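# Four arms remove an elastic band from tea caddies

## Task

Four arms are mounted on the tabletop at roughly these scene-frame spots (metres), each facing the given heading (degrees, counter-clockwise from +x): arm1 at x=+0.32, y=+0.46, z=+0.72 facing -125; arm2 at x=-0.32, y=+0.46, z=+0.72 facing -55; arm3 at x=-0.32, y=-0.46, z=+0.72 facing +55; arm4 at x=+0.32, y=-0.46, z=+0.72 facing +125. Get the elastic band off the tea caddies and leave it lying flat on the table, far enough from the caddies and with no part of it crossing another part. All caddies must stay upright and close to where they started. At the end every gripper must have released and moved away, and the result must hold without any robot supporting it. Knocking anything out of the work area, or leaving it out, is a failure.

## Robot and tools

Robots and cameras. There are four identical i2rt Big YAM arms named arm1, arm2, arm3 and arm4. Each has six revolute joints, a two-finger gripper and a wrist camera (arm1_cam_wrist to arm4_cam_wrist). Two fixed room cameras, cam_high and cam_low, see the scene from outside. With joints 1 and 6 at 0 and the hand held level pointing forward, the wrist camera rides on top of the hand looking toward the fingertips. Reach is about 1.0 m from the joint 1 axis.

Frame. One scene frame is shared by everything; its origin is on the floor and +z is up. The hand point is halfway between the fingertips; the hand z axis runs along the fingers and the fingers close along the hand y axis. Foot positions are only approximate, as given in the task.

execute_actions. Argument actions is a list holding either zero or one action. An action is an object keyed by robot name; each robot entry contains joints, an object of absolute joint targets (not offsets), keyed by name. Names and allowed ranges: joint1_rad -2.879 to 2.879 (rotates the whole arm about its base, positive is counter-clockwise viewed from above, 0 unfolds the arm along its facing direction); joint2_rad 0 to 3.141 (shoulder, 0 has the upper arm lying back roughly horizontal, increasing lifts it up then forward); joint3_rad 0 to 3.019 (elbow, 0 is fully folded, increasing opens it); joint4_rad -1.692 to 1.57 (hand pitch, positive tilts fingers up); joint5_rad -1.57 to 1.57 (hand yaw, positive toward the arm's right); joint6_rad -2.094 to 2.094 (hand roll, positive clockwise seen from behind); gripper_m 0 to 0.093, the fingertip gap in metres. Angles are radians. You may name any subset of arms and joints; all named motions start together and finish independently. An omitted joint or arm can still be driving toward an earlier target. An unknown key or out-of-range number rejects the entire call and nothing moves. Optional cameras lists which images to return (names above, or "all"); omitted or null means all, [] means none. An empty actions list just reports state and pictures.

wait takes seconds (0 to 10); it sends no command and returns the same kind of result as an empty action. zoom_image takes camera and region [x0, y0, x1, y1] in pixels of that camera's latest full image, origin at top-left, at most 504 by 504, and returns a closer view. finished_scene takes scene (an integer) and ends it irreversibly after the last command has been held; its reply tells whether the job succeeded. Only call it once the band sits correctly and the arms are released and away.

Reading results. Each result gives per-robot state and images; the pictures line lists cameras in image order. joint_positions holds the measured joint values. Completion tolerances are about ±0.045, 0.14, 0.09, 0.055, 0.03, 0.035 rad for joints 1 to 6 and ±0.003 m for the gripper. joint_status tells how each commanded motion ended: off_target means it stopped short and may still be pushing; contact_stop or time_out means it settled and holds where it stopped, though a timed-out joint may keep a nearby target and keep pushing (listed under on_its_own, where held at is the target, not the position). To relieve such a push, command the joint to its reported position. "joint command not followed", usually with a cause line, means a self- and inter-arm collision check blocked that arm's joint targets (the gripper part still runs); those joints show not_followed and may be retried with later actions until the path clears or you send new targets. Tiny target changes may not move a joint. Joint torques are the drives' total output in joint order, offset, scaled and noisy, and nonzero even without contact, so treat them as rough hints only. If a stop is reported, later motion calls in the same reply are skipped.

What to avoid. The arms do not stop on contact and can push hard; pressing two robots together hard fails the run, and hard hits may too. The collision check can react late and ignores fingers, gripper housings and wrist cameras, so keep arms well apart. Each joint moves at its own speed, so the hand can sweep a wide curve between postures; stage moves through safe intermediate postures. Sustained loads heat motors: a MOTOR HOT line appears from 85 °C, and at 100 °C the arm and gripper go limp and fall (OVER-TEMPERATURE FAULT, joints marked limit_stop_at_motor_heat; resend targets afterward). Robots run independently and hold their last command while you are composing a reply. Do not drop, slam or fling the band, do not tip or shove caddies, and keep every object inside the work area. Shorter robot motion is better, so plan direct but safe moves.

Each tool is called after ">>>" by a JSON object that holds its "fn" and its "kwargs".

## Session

>>> {"fn": "execute_actions", "kwargs": {"actions": []}}

Scene clock: 0.00 s.
Joint torques (N m, as the arm reports them, + toward a larger angle): no reading
arm1.joint_positions: joint1_rad=-0.012 joint2_rad=+0.437 joint3_rad=+1.452 joint4_rad=-1.528 joint5_rad=-0.011 joint6_rad=+0.017 gripper_m=+0.094
arm1.joint_status: not commanded
arm1.hand: x=+0.2514 y=+0.3692 z=+1.3394 quat_wxyz=(-0.239, -0.770, -0.380, +0.453) (m; scene frame)
arm2.joint_positions: joint1_rad=+0.012 joint2_rad=+0.421 joint3_rad=+1.451 joint4_rad=-1.537 joint5_rad=-0.008 joint6_rad=+0.015 gripper_m=+0.094
arm2.joint_status: not commanded
arm2.hand: x=-0.2526 y=+0.3570 z=+1.3809 quat_wxyz=(-0.447, -0.412, -0.761, +0.227) (m; scene frame)
arm3.joint_positions: joint1_rad=-0.013 joint2_rad=+0.424 joint3_rad=+1.449 joint4_rad=-1.541 joint5_rad=-0.002 joint6_rad=+0.008 gripper_m=+0.095
arm3.joint_status: not commanded
arm3.hand: x=-0.2501 y=-0.3719 z=+1.3011 quat_wxyz=(-0.448, +0.389, -0.769, -0.238) (m; scene frame)
arm4.joint_positions: joint1_rad=-0.009 joint2_rad=+0.425 joint3_rad=+1.481 joint4_rad=-1.537 joint5_rad=+0.000 joint6_rad=-0.010 gripper_m=+0.095
arm4.joint_status: not commanded
arm4.hand: x=+0.2575 y=-0.3677 z=+1.3792 quat_wxyz=(-0.244, +0.758, -0.395, -0.457) (m; scene frame)
pictures: arm1_cam_wrist, arm2_cam_wrist, arm3_cam_wrist, arm4_cam_wrist, cam_high, cam_low
Images, in order (width x height): arm1_cam_wrist 672x504, arm2_cam_wrist 672x504, arm3_cam_wrist 672x504, arm4_cam_wrist 672x504, cam_high 672x504, cam_low 672x504.

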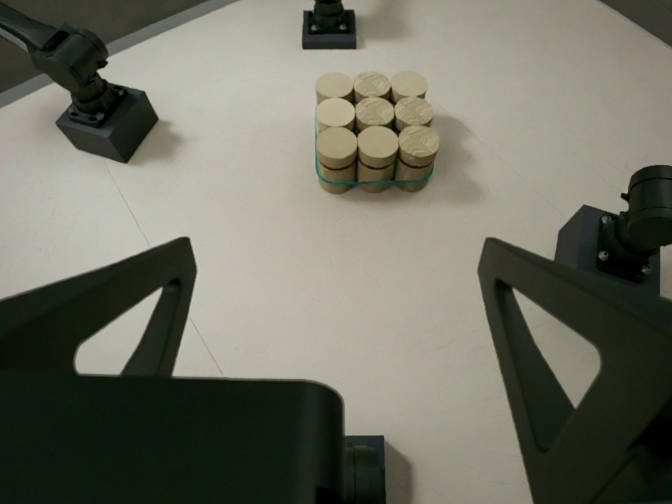

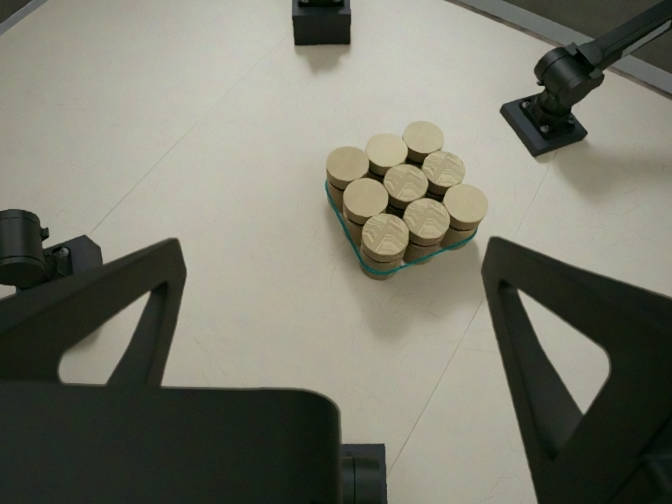

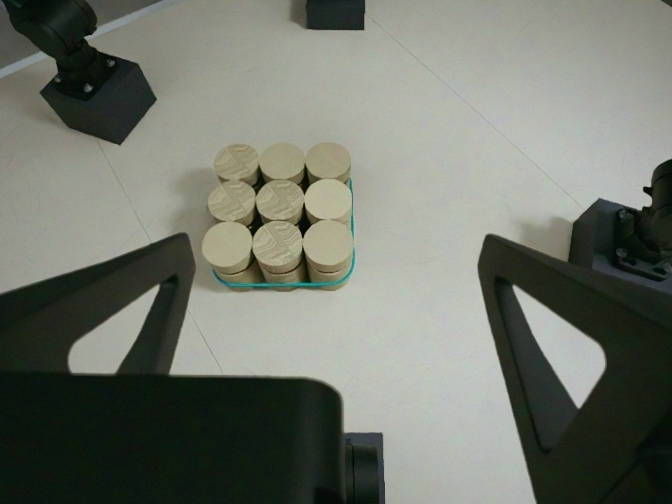

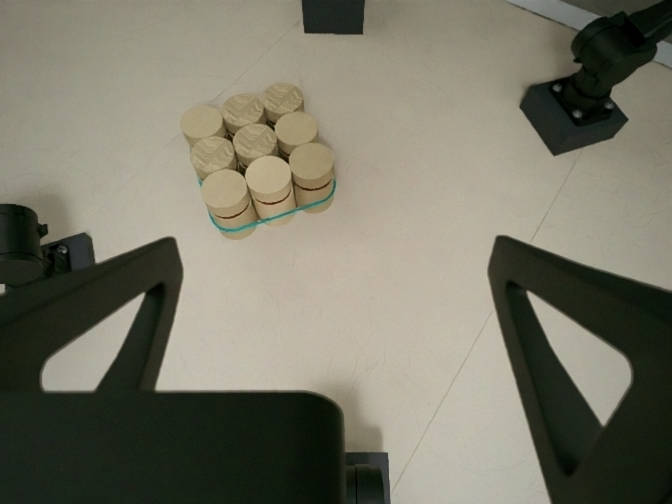

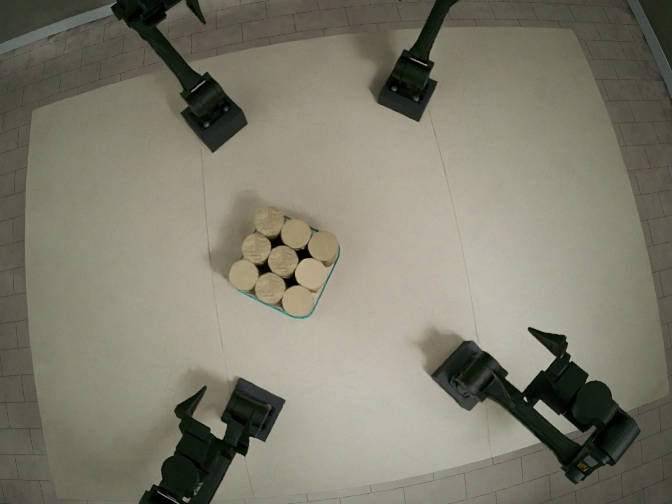

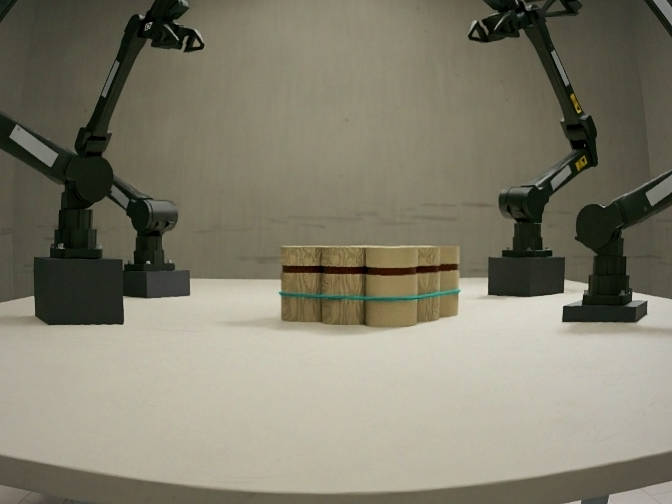

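>>> {"fn": "zoom_image", "kwargs": {"camera": "cam_high", "region": [180, 160, 400, 360]}}

>>> {"fn": "zoom_image", "kwargs": {"camera": "cam_low", "region": [250, 220, 490, 350]}}

Region (180, 160, 400, 360) of cam_high's 672x504 image, scaled by 2.291, with more detail than that image has; it fills the top 458 rows of this view, and the rest is white.

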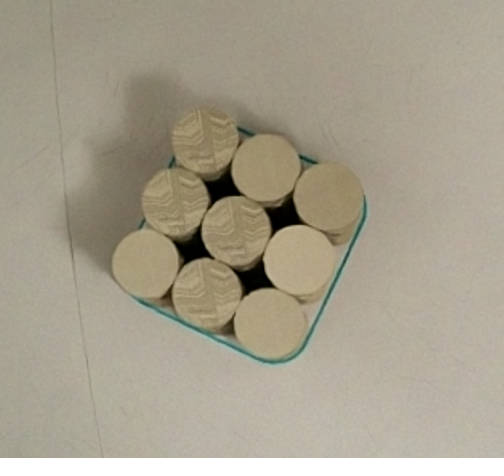

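Region (250, 220, 490, 350) of cam_low's 672x504 image, scaled by 2.100, with more detail than that image has; it fills the top 273 rows of this view, and the rest is white.

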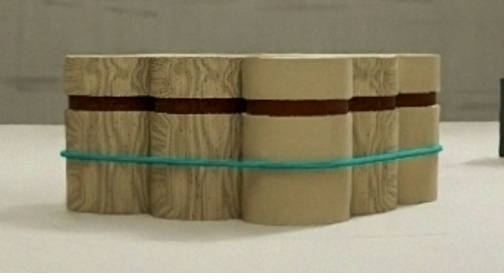

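>>> {"fn": "execute_actions", "kwargs": {"actions": [{"arm1": {"joints": {"joint1_rad": -0.067, "joint2_rad": 1.55, "joint3_rad": 0.865, "joint4_rad": -0.275, "joint5_rad": 0.0, "joint6_rad": -1.645, "gripper_m": 0.018}}, "arm2": {"joints": {"joint1_rad": -0.575, "joint2_rad": 1.247, "joint3_rad": 0.473, "joint4_rad": -0.225, "joint5_rad": -0.33, "joint6_rad": 0.84, "gripper_m": 0.018}}, "arm3": {"joints": {"joint1_rad": 0.655, "joint2_rad": 0.746, "joint3_rad": 0.387, "joint4_rad": -0.66, "joint5_rad": 0.3, "joint6_rad": -1.1, "gripper_m": 0.018}}, "arm4": {"joints": {"joint1_rad": 0.299, "joint2_rad": 1.383, "joint3_rad": 0.63, "joint4_rad": -0.19, "joint5_rad": 0.0, "joint6_rad": 1.519, "gripper_m": 0.018}}}]}}

Scene clock: 49.97 s.
Joint torques (N m, as the arm reports them, + toward a larger angle): arm1=[ -1.59 -11.12   8.93   2.32   0.05  -0.09] | arm2=[ 1.25 -5.95  7.22  2.09 -0.27 -0.06] | arm3=[ 1.39 -1.38  9.43  2.5   0.36 -0.04] | arm4=[-0.51 -9.11  5.94  1.98  0.25  0.09]
arm1.joint_positions: joint1_rad=-0.062 joint2_rad=+1.532 joint3_rad=+0.859 joint4_rad=-0.301 joint5_rad=-0.002 joint6_rad=-1.628 gripper_m=+0.018
arm1.joint_status: all done
arm1.hand: x=-0.0054 y=+0.0666 z=+0.8599 quat_wxyz=(+0.107, -0.297, -0.906, +0.282) (m; scene frame)
arm2.joint_positions: joint1_rad=-0.578 joint2_rad=+1.237 joint3_rad=+0.469 joint4_rad=-0.238 joint5_rad=-0.326 joint6_rad=+0.828 gripper_m=+0.018
arm2.joint_status: all done
arm2.hand: x=-0.2648 y=+0.0959 z=+0.8674 quat_wxyz=(-0.306, -0.869, -0.387, -0.047) (m; scene frame)
arm3.joint_positions: joint1_rad=+0.650 joint2_rad=+0.752 joint3_rad=+0.372 joint4_rad=-0.682 joint5_rad=+0.296 joint6_rad=-1.085 gripper_m=+0.018
arm3.joint_status: all done
arm3.hand: x=-0.2802 y=-0.1967 z=+0.8391 quat_wxyz=(-0.283, +0.924, -0.248, +0.070) (m; scene frame)
arm4.joint_positions: joint1_rad=+0.293 joint2_rad=+1.370 joint3_rad=+0.635 joint4_rad=-0.204 joint5_rad=+0.000 joint6_rad=+1.509 gripper_m=+0.018
arm4.joint_status: all done
arm4.hand: x=-0.0259 y=-0.1856 z=+0.8720 quat_wxyz=(+0.127, +0.440, -0.843, -0.283) (m; scene frame)
pictures: arm1_cam_wrist, arm2_cam_wrist, arm3_cam_wrist, arm4_cam_wrist, cam_high, cam_low
Images, in order (width x height): arm1_cam_wrist 672x504, arm2_cam_wrist 672x504, arm3_cam_wrist 672x504, arm4_cam_wrist 672x504, cam_high 672x504, cam_low 672x504.

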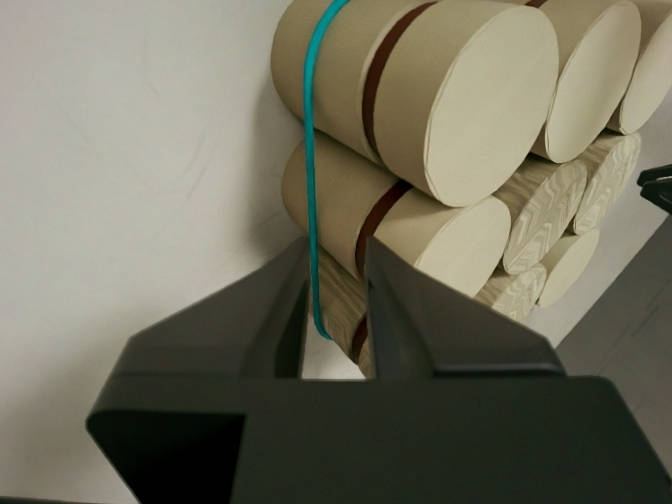

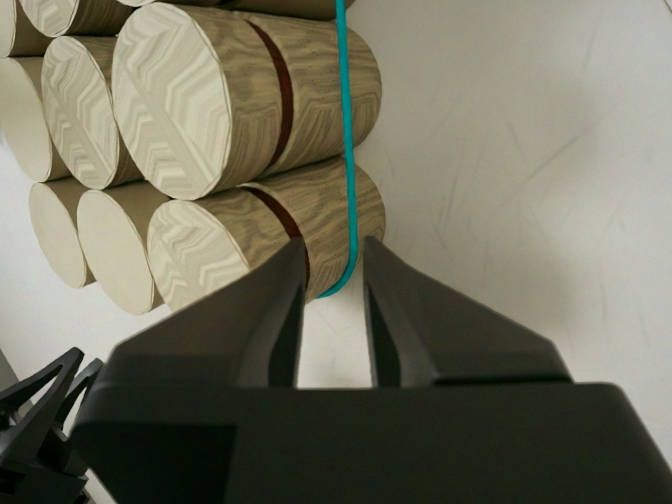

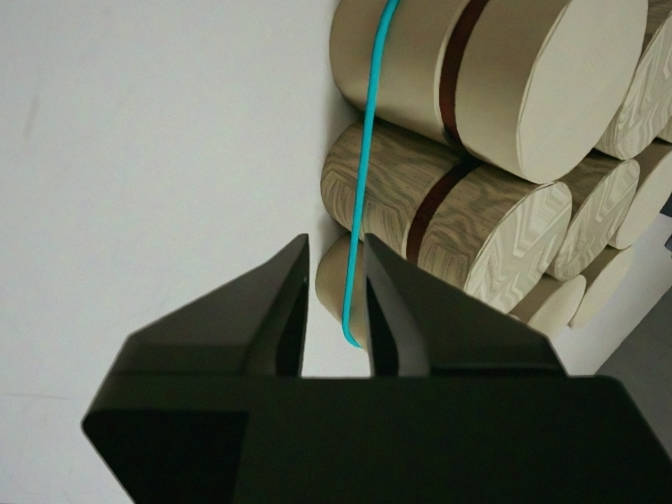

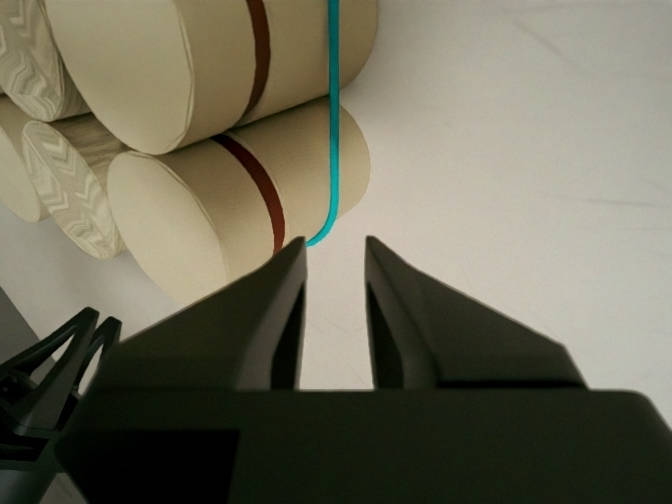

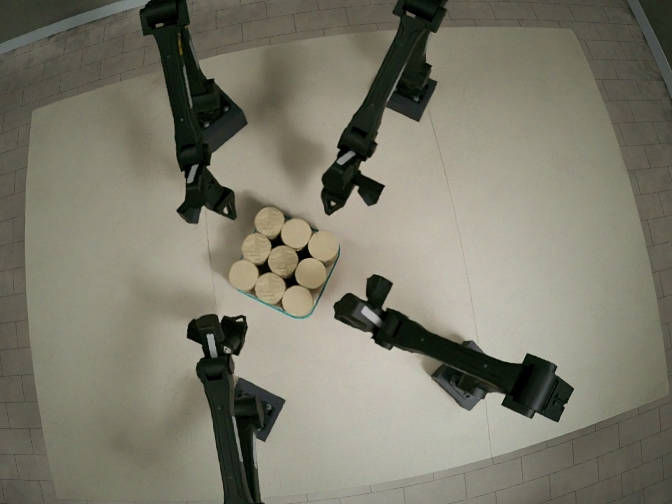

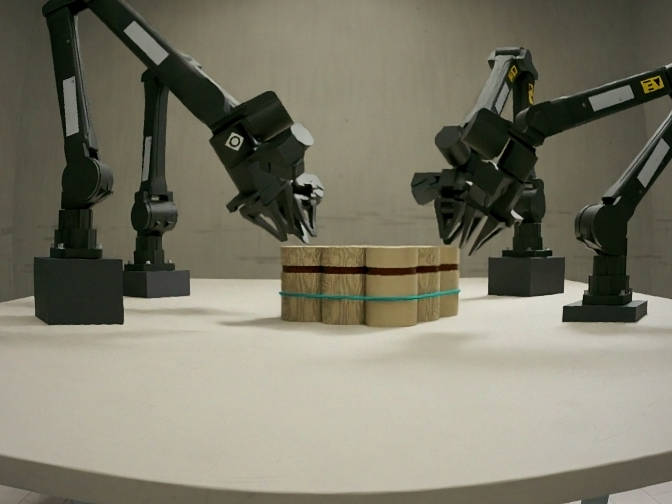

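>>> {"fn": "execute_actions", "kwargs": {"actions": [{"arm1": {"joints": {"joint1_rad": -0.076, "joint2_rad": 1.702, "joint3_rad": 0.87, "joint4_rad": -0.22, "joint6_rad": -1.66}}, "arm2": {"joints": {"joint1_rad": -0.495, "joint2_rad": 1.47, "joint3_rad": 0.472, "joint4_rad": -0.13, "joint6_rad": 0.85}}, "arm3": {"joints": {"joint1_rad": 0.567, "joint2_rad": 1.045, "joint3_rad": 0.383, "joint4_rad": -0.51, "joint6_rad": -1.115}}, "arm4": {"joints": {"joint1_rad": 0.253, "joint2_rad": 1.615, "joint3_rad": 0.74, "joint4_rad": -0.13, "joint6_rad": 1.485}}}], "cameras": []}}

>>> {"fn": "execute_actions", "kwargs": {"actions": [{"arm1": {"joints": {"joint4_rad": -0.132}}, "arm2": {"joints": {"joint4_rad": -0.013}}, "arm3": {"joints": {"joint4_rad": -0.345}}, "arm4": {"joints": {"joint4_rad": -0.055}}}]}}

Scene clock: 70.47 s.
Joint torques (N m, as the arm reports them, + toward a larger angle): arm1=[ -2.   -14.53   8.15   1.98   0.05  -0.07] | arm2=[ 1.27 -8.31  5.51  1.81 -0.2  -0.04] | arm3=[ 0.76 -3.89  7.83  2.21  0.31 -0.06] | arm4=[ -1.55 -12.96   7.17   1.51   0.26  -0.05]
arm1.joint_positions: joint1_rad=-0.067 joint2_rad=+1.702 joint3_rad=+0.859 joint4_rad=-0.240 joint5_rad=-0.002 joint6_rad=-1.643 gripper_m=+0.018
arm1.joint_status: all done
arm1.hand: x=-0.0056 y=+0.0703 z=+0.7841 quat_wxyz=(+0.090, -0.297, -0.922, +0.232) (m; scene frame)
arm2.joint_positions: joint1_rad=-0.494 joint2_rad=+1.470 joint3_rad=+0.466 joint4_rad=-0.142 joint5_rad=-0.328 joint6_rad=+0.839 gripper_m=+0.018
arm2.joint_status: all done
arm2.hand: x=-0.2354 y=+0.1122 z=+0.7984 quat_wxyz=(-0.241, -0.873, -0.414, -0.086) (m; scene frame)
arm3.joint_positions: joint1_rad=+0.572 joint2_rad=+1.052 joint3_rad=+0.372 joint4_rad=-0.530 joint5_rad=+0.297 joint6_rad=-1.100 gripper_m=+0.018
arm3.joint_status: all done
arm3.hand: x=-0.2591 y=-0.1882 z=+0.7801 quat_wxyz=(-0.210, +0.934, -0.271, +0.101) (m; scene frame)
arm4.joint_positions: joint1_rad=+0.259 joint2_rad=+1.609 joint3_rad=+0.712 joint4_rad=-0.138 joint5_rad=+0.000 joint6_rad=+1.494 gripper_m=+0.018
arm4.joint_status: all done
arm4.hand: x=-0.0365 y=-0.1568 z=+0.8081 quat_wxyz=(+0.102, +0.438, -0.859, -0.244) (m; scene frame)
pictures: none
No camera images: the call's "cameras" was empty. Leave "cameras" out to get every camera's image.

Scene clock: 71.30 s.
Joint torques (N m, as the arm reports them, + toward a larger angle): arm1=[ -1.85 -13.83   8.19   2.16   0.06  -0.1 ] | arm2=[ 1.47 -8.74  5.82  2.14 -0.18 -0.03] | arm3=[ 0.65 -3.8   8.05  2.5   0.32 -0.04] | arm4=[ -1.48 -12.61   7.27   1.91   0.24  -0.06]
arm1.joint_positions: joint1_rad=-0.067 joint2_rad=+1.702 joint3_rad=+0.859 joint4_rad=-0.157 joint5_rad=-0.002 joint6_rad=-1.643 gripper_m=+0.018
arm1.joint_status: all done
arm1.hand: x=-0.0169 y=+0.0569 z=+0.7947 quat_wxyz=(+0.105, -0.294, -0.911, +0.269) (m; scene frame)
arm2.joint_positions: joint1_rad=-0.494 joint2_rad=+1.470 joint3_rad=+0.466 joint4_rad=-0.026 joint5_rad=-0.328 joint6_rad=+0.839 gripper_m=+0.018
arm2.joint_status: all done
arm2.hand: x=-0.2333 y=+0.0878 z=+0.8108 quat_wxyz=(-0.293, -0.857, -0.418, -0.067) (m; scene frame)
arm3.joint_positions: joint1_rad=+0.572 joint2_rad=+1.052 joint3_rad=+0.372 joint4_rad=-0.367 joint5_rad=+0.297 joint6_rad=-1.100 gripper_m=+0.018
arm3.joint_status: all done
arm3.hand: x=-0.2578 y=-0.1534 z=+0.7971 quat_wxyz=(-0.286, +0.913, -0.278, +0.081) (m; scene frame)
arm4.joint_positions: joint1_rad=+0.259 joint2_rad=+1.609 joint3_rad=+0.712 joint4_rad=-0.069 joint5_rad=+0.000 joint6_rad=+1.494 gripper_m=+0.018
arm4.joint_status: all done
arm4.hand: x=-0.0475 y=-0.1475 z=+0.8173 quat_wxyz=(+0.115, +0.434, -0.850, -0.275) (m; scene frame)
pictures: arm1_cam_wrist, arm2_cam_wrist, arm3_cam_wrist, arm4_cam_wrist, cam_high, cam_low
Images, in order (width x height): arm1_cam_wrist 672x504, arm2_cam_wrist 672x504, arm3_cam_wrist 672x504, arm4_cam_wrist 672x504, cam_high 672x504, cam_low 672x504.

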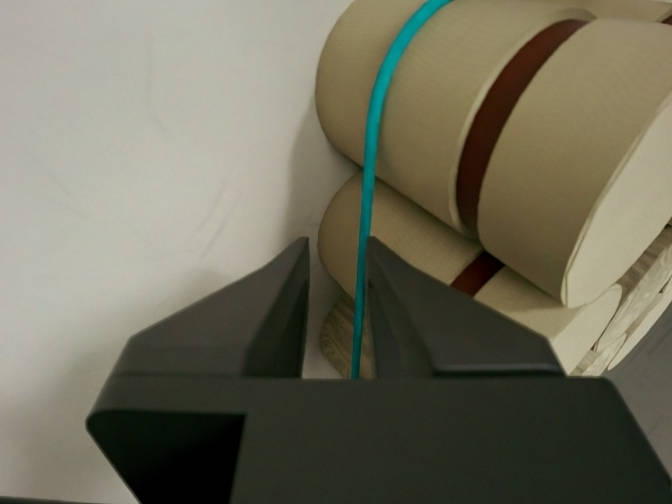

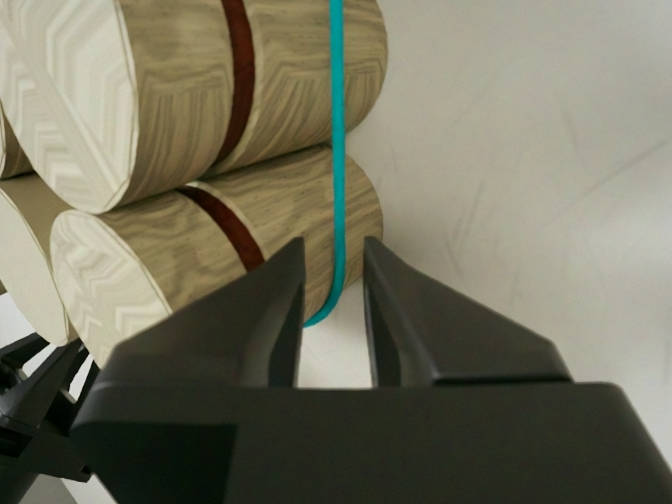

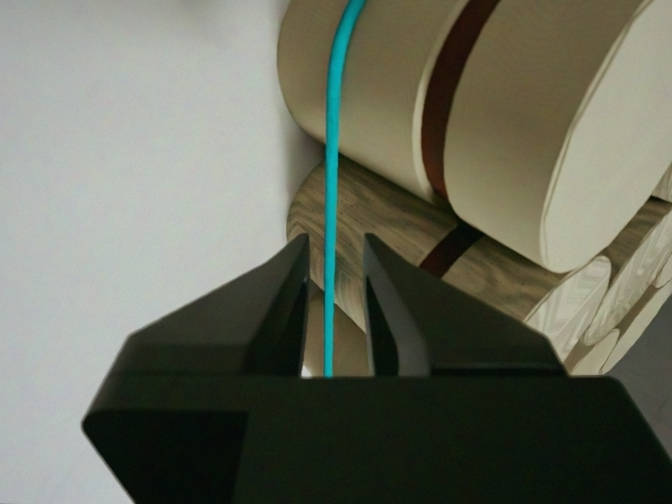

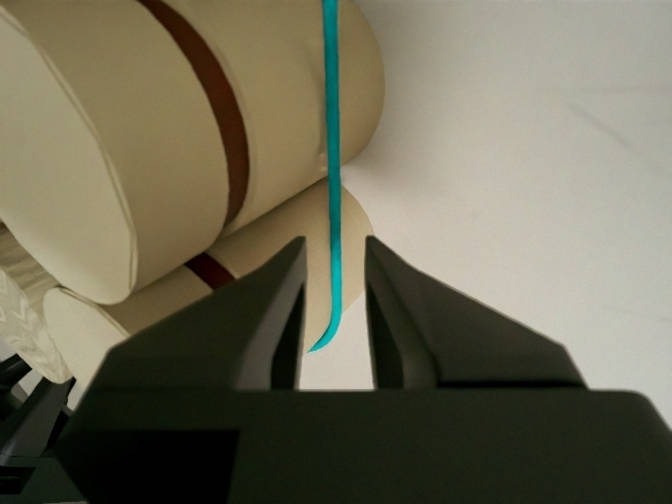

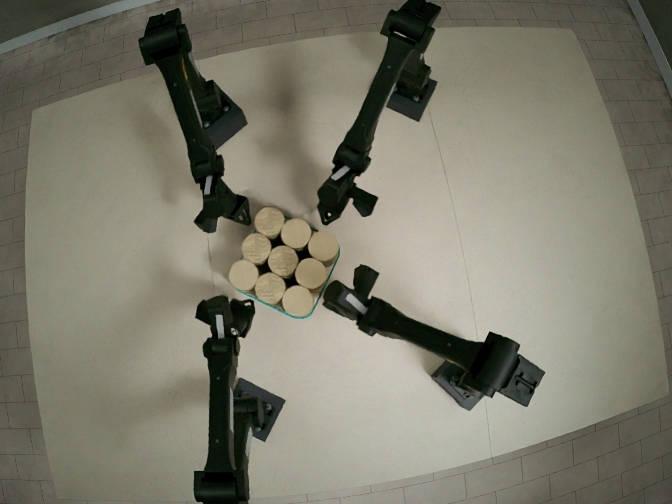

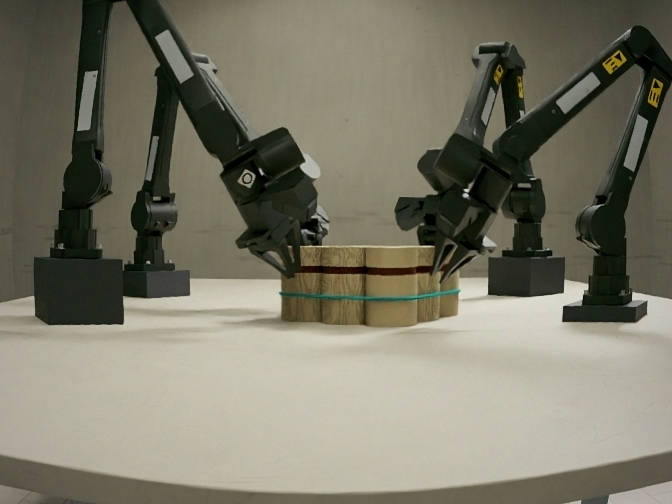

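>>> {"fn": "zoom_image", "kwargs": {"camera": "cam_high", "region": [180, 160, 400, 360]}}

>>> {"fn": "zoom_image", "kwargs": {"camera": "cam_low", "region": [230, 200, 510, 350]}}

Region (180, 160, 400, 360) of cam_high's 672x504 image, scaled by 2.291, with more detail than that image has; it fills the top 458 rows of this view, and the rest is white.

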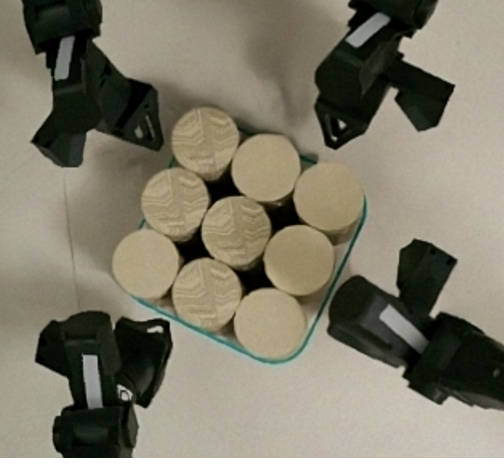

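Region (230, 200, 510, 350) of cam_low's 672x504 image, scaled by 1.800, with more detail than that image has; it fills the top 270 rows of this view, and the rest is white.

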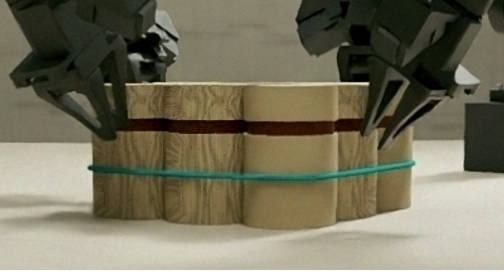

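>>> {"fn": "zoom_image", "kwargs": {"camera": "cam_low", "region": [260, 235, 360, 335]}}

>>> {"fn": "zoom_image", "kwargs": {"camera": "cam_low", "region": [390, 235, 490, 335]}}

Region (260, 235, 360, 335) of cam_low's 672x504 image, scaled by 5.040, with more detail than that image has.

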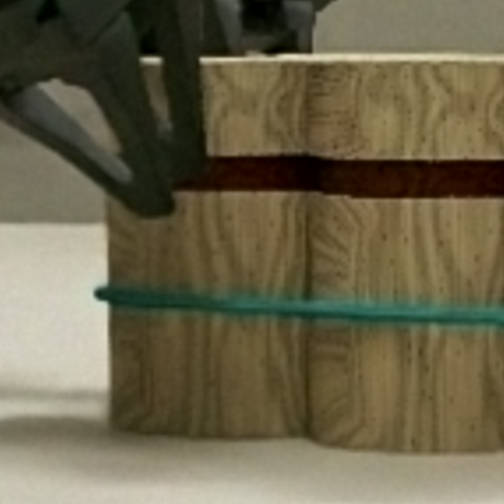

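Region (390, 235, 490, 335) of cam_low's 672x504 image, scaled by 5.040, with more detail than that image has.

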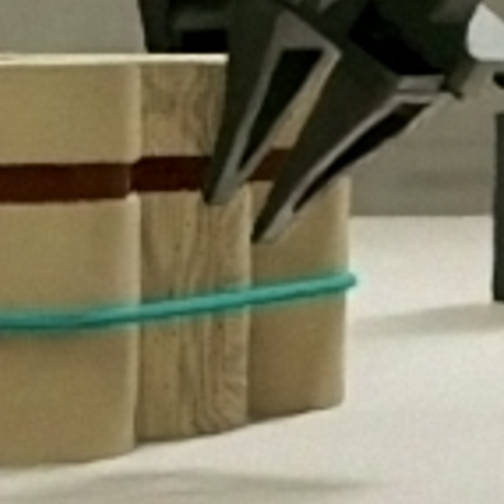

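>>> {"fn": "zoom_image", "kwargs": {"camera": "arm4_cam_wrist", "region": [288, 150, 388, 250]}}

>>> {"fn": "zoom_image", "kwargs": {"camera": "arm3_cam_wrist", "region": [288, 150, 388, 250]}}

>>> {"fn": "zoom_image", "kwargs": {"camera": "arm1_cam_wrist", "region": [308, 150, 408, 250]}}

>>> {"fn": "zoom_image", "kwargs": {"camera": "arm2_cam_wrist", "region": [288, 150, 388, 250]}}

Region (288, 150, 388, 250) of arm4_cam_wrist's 672x504 image, scaled by 5.040, with more detail than that image has.

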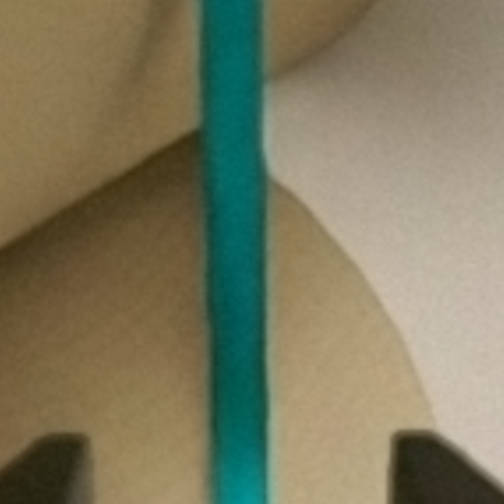

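Region (288, 150, 388, 250) of arm3_cam_wrist's 672x504 image, scaled by 5.040, with more detail than that image has.

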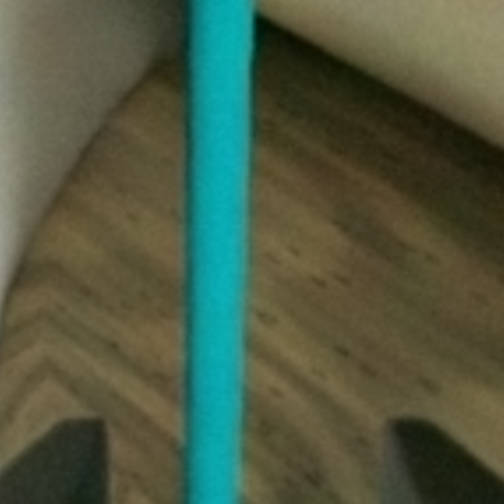

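Region (308, 150, 408, 250) of arm1_cam_wrist's 672x504 image, scaled by 5.040, with more detail than that image has.

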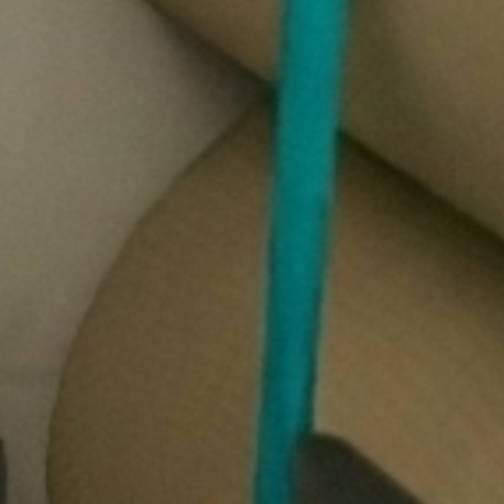

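Region (288, 150, 388, 250) of arm2_cam_wrist's 672x504 image, scaled by 5.040, with more detail than that image has.

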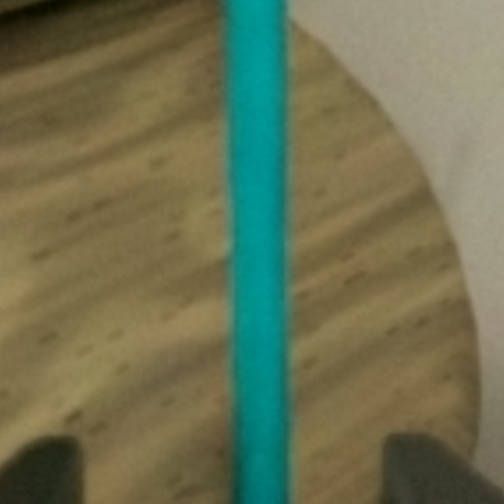

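>>> {"fn": "execute_actions", "kwargs": {"actions": [{"arm1": {"joints": {"joint1_rad": -0.085, "joint2_rad": 1.79, "joint3_rad": 0.943, "joint4_rad": -0.079}}, "arm2": {"joints": {"joint1_rad": -0.482, "joint2_rad": 1.625, "joint3_rad": 0.533, "joint4_rad": 0.045}}, "arm3": {"joints": {"joint1_rad": 0.557, "joint2_rad": 1.168, "joint4_rad": -0.295}}, "arm4": {"joints": {"joint1_rad": 0.289, "joint2_rad": 1.722, "joint3_rad": 0.775, "joint4_rad": -0.02, "joint6_rad": 1.51}}}], "cameras": []}}

>>> {"fn": "execute_actions", "kwargs": {"actions": [{"arm2": {"joints": {"joint4_rad": 0.119}}, "arm3": {"joints": {"joint4_rad": -0.2235}}, "arm4": {"joints": {"joint4_rad": 0.021}}}]}}

Scene clock: 109.97 s.
Joint torques (N m, as the arm reports them, + toward a larger angle): arm1=[ -1.62 -13.1   10.05   2.23   0.04  -0.09] | arm2=[  1.86 -10.21   5.88   1.89  -0.18  -0.04] | arm3=[ 0.47 -4.7   7.32  2.29  0.3  -0.03] | arm4=[ -0.38 -12.77   6.59   1.65   0.25   0.1 ]
arm1.joint_positions: joint1_rad=-0.077 joint2_rad=+1.767 joint3_rad=+0.906 joint4_rad=-0.101 joint5_rad=-0.002 joint6_rad=-1.643 gripper_m=+0.018
arm1.joint_status: all done
arm1.hand: x=-0.0380 y=+0.0402 z=+0.7874 quat_wxyz=(+0.113, -0.297, -0.904, +0.286) (m; scene frame)
arm2.joint_positions: joint1_rad=-0.489 joint2_rad=+1.621 joint3_rad=+0.516 joint4_rad=+0.036 joint5_rad=-0.328 joint6_rad=+0.839 gripper_m=+0.018
arm2.joint_status: all done
arm2.hand: x=-0.2302 y=+0.0731 z=+0.7781 quat_wxyz=(-0.275, -0.862, -0.419, -0.074) (m; scene frame)
arm3.joint_positions: joint1_rad=+0.567 joint2_rad=+1.176 joint3_rad=+0.372 joint4_rad=-0.316 joint5_rad=+0.297 joint6_rad=-1.100 gripper_m=+0.018
arm3.joint_status: all done
arm3.hand: x=-0.2566 y=-0.1547 z=+0.7672 quat_wxyz=(-0.252, +0.923, -0.277, +0.090) (m; scene frame)
arm4.joint_positions: joint1_rad=+0.282 joint2_rad=+1.710 joint3_rad=+0.748 joint4_rad=-0.029 joint5_rad=+0.000 joint6_rad=+1.501 gripper_m=+0.018
arm4.joint_status: all done
arm4.hand: x=-0.0642 y=-0.1482 z=+0.7884 quat_wxyz=(+0.114, +0.443, -0.850, -0.261) (m; scene frame)
pictures: none
No camera images: the call's "cameras" was empty. Leave "cameras" out to get every camera's image.

Scene clock: 110.67 s.
Joint torques (N m, as the arm reports them, + toward a larger angle): arm1=[ -1.46 -13.4   10.11   2.24   0.07  -0.1 ] | arm2=[  1.66 -10.06   6.     2.08  -0.19  -0.05] | arm3=[ 0.3  -5.1   7.43  2.58  0.32 -0.04] | arm4=[ -0.23 -13.36   6.78   1.95   0.25   0.1 ]
arm1.joint_positions: joint1_rad=-0.077 joint2_rad=+1.767 joint3_rad=+0.906 joint4_rad=-0.101 joint5_rad=-0.002 joint6_rad=-1.643 gripper_m=+0.018
arm1.joint_status: not commanded
arm1.hand: x=-0.0380 y=+0.0402 z=+0.7874 quat_wxyz=(+0.113, -0.297, -0.904, +0.286) (m; scene frame)
arm2.joint_positions: joint1_rad=-0.489 joint2_rad=+1.621 joint3_rad=+0.516 joint4_rad=+0.106 joint5_rad=-0.328 joint6_rad=+0.839 gripper_m=+0.018
arm2.joint_status: all done
arm2.hand: x=-0.2289 y=+0.0588 z=+0.7864 quat_wxyz=(-0.307, -0.852, -0.420, -0.062) (m; scene frame)
arm3.joint_positions: joint1_rad=+0.567 joint2_rad=+1.176 joint3_rad=+0.372 joint4_rad=-0.245 joint5_rad=+0.297 joint6_rad=-1.100 gripper_m=+0.018
arm3.joint_status: all done
arm3.hand: x=-0.2560 y=-0.1399 z=+0.7753 quat_wxyz=(-0.285, +0.913, -0.280, +0.082) (m; scene frame)
arm4.joint_positions: joint1_rad=+0.282 joint2_rad=+1.710 joint3_rad=+0.748 joint4_rad=+0.007 joint5_rad=+0.000 joint6_rad=+1.501 gripper_m=+0.018
arm4.joint_status: all done
arm4.hand: x=-0.0699 y=-0.1435 z=+0.7934 quat_wxyz=(+0.121, +0.440, -0.845, -0.277) (m; scene frame)
pictures: arm1_cam_wrist, arm2_cam_wrist, arm3_cam_wrist, arm4_cam_wrist, cam_high, cam_low
Images, in order (width x height): arm1_cam_wrist 672x504, arm2_cam_wrist 672x504, arm3_cam_wrist 672x504, arm4_cam_wrist 672x504, cam_high 672x504, cam_low 672x504.

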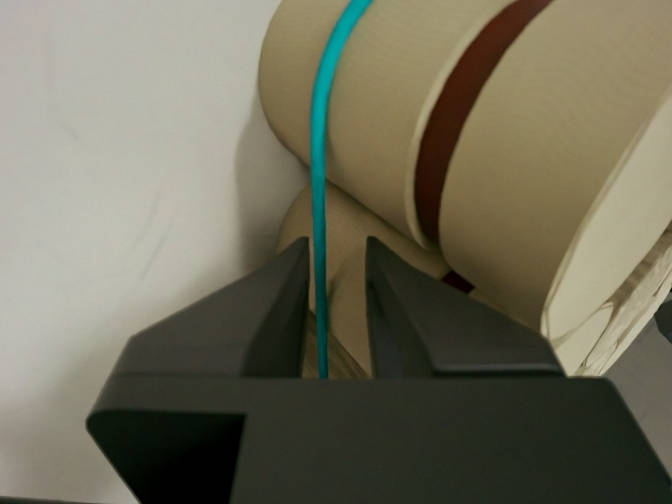

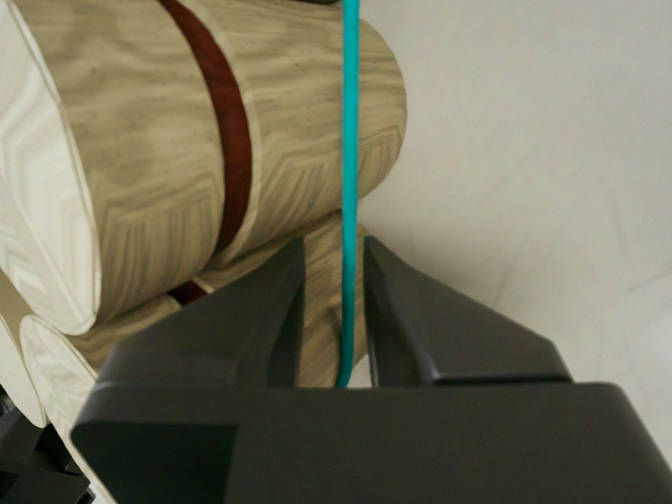

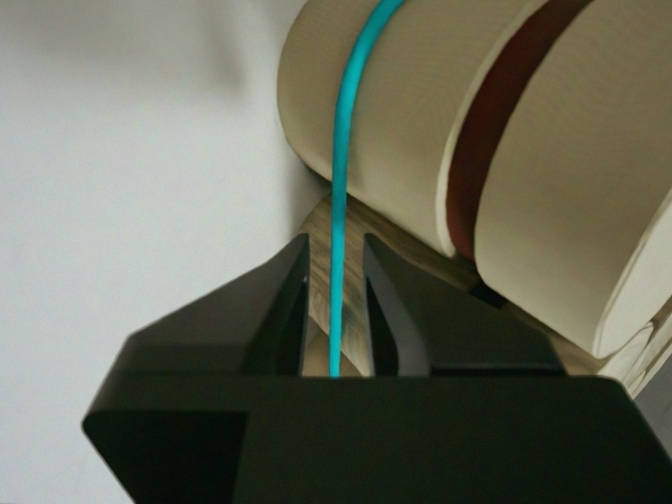

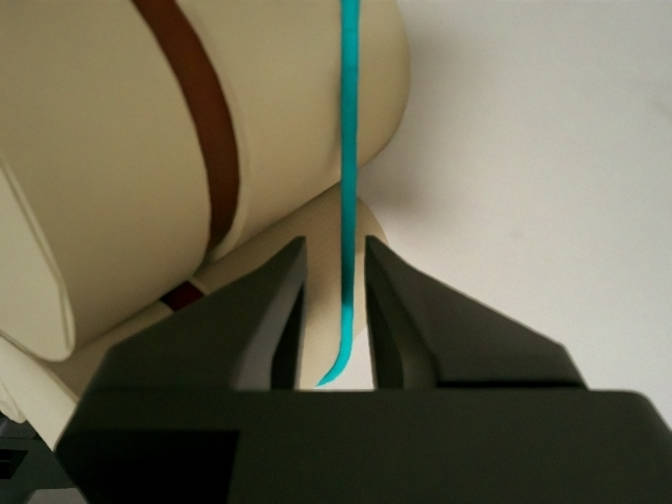

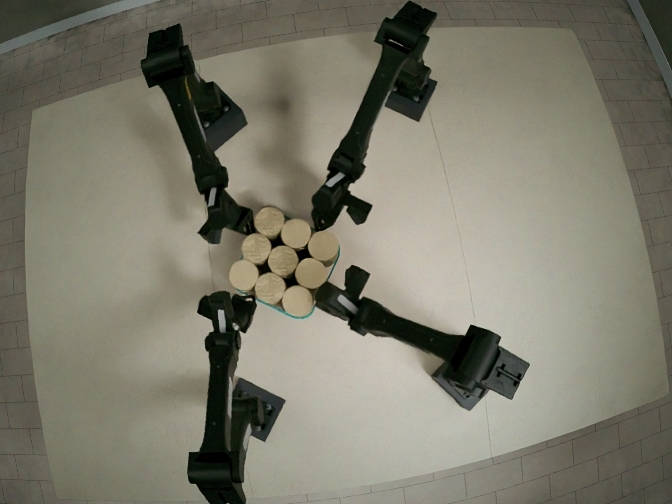

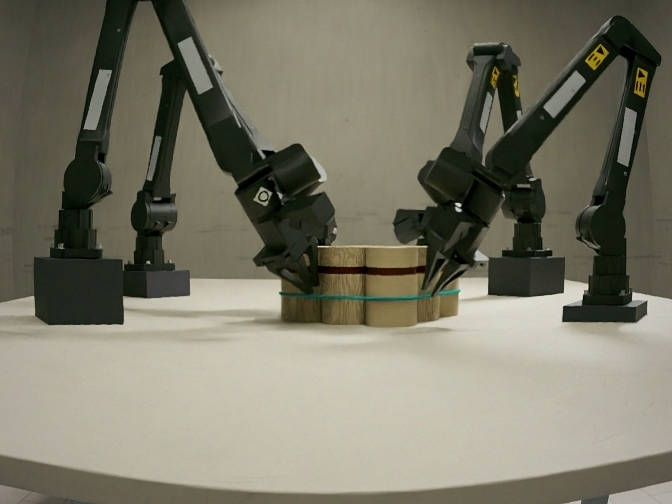

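>>> {"fn": "zoom_image", "kwargs": {"camera": "cam_low", "region": [260, 235, 360, 335]}}

>>> {"fn": "zoom_image", "kwargs": {"camera": "cam_low", "region": [390, 235, 490, 335]}}

>>> {"fn": "zoom_image", "kwargs": {"camera": "arm4_cam_wrist", "region": [288, 150, 388, 250]}}

>>> {"fn": "zoom_image", "kwargs": {"camera": "arm3_cam_wrist", "region": [288, 150, 388, 250]}}

>>> {"fn": "zoom_image", "kwargs": {"camera": "arm1_cam_wrist", "region": [288, 150, 388, 250]}}

>>> {"fn": "zoom_image", "kwargs": {"camera": "arm2_cam_wrist", "region": [288, 150, 388, 250]}}

Region (260, 235, 360, 335) of cam_low's 672x504 image, scaled by 5.040, with more detail than that image has.

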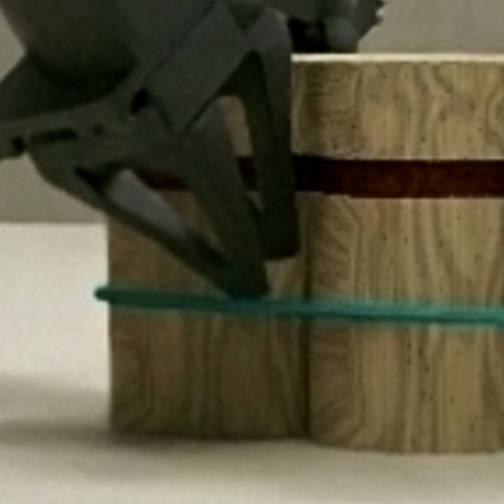

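Region (390, 235, 490, 335) of cam_low's 672x504 image, scaled by 5.040, with more detail than that image has.

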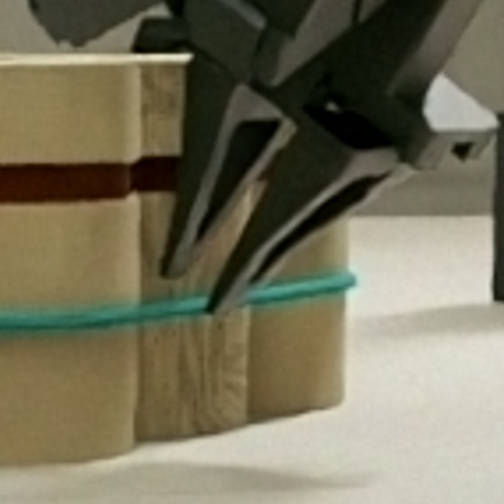

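Region (288, 150, 388, 250) of arm4_cam_wrist's 672x504 image, scaled by 5.040, with more detail than that image has.

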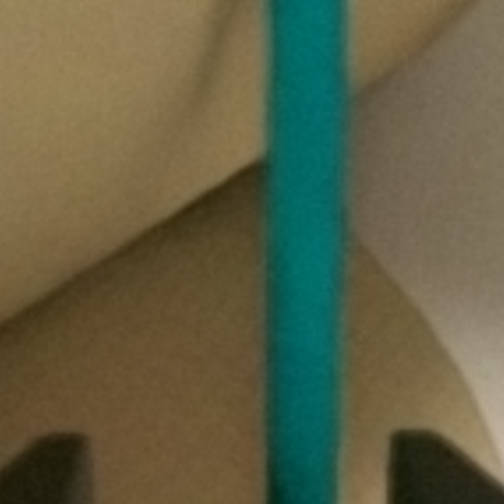

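Region (288, 150, 388, 250) of arm3_cam_wrist's 672x504 image, scaled by 5.040, with more detail than that image has.

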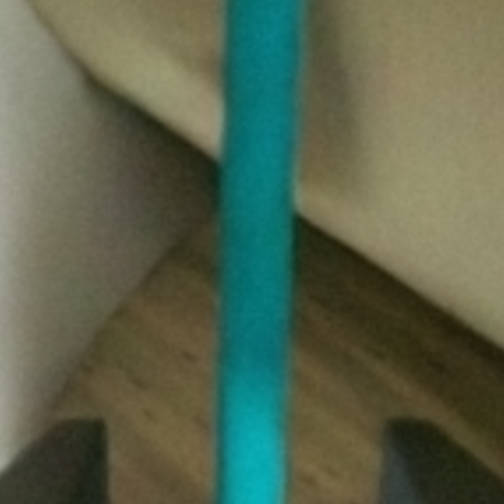

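Region (288, 150, 388, 250) of arm1_cam_wrist's 672x504 image, scaled by 5.040, with more detail than that image has.

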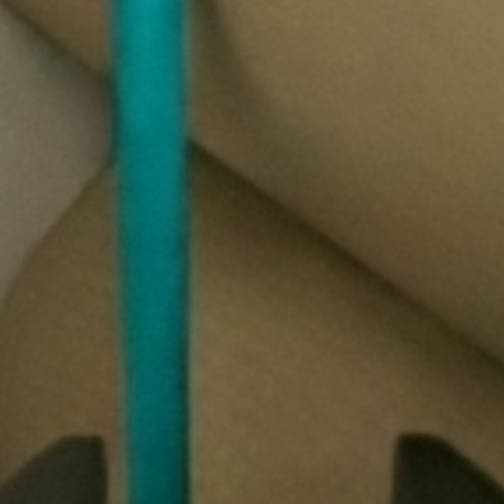

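Region (288, 150, 388, 250) of arm2_cam_wrist's 672x504 image, scaled by 5.040, with more detail than that image has.

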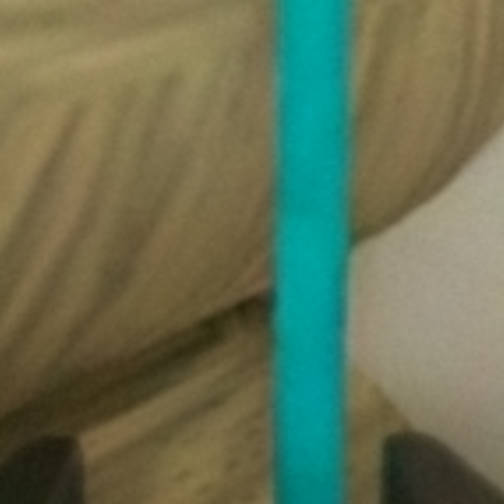

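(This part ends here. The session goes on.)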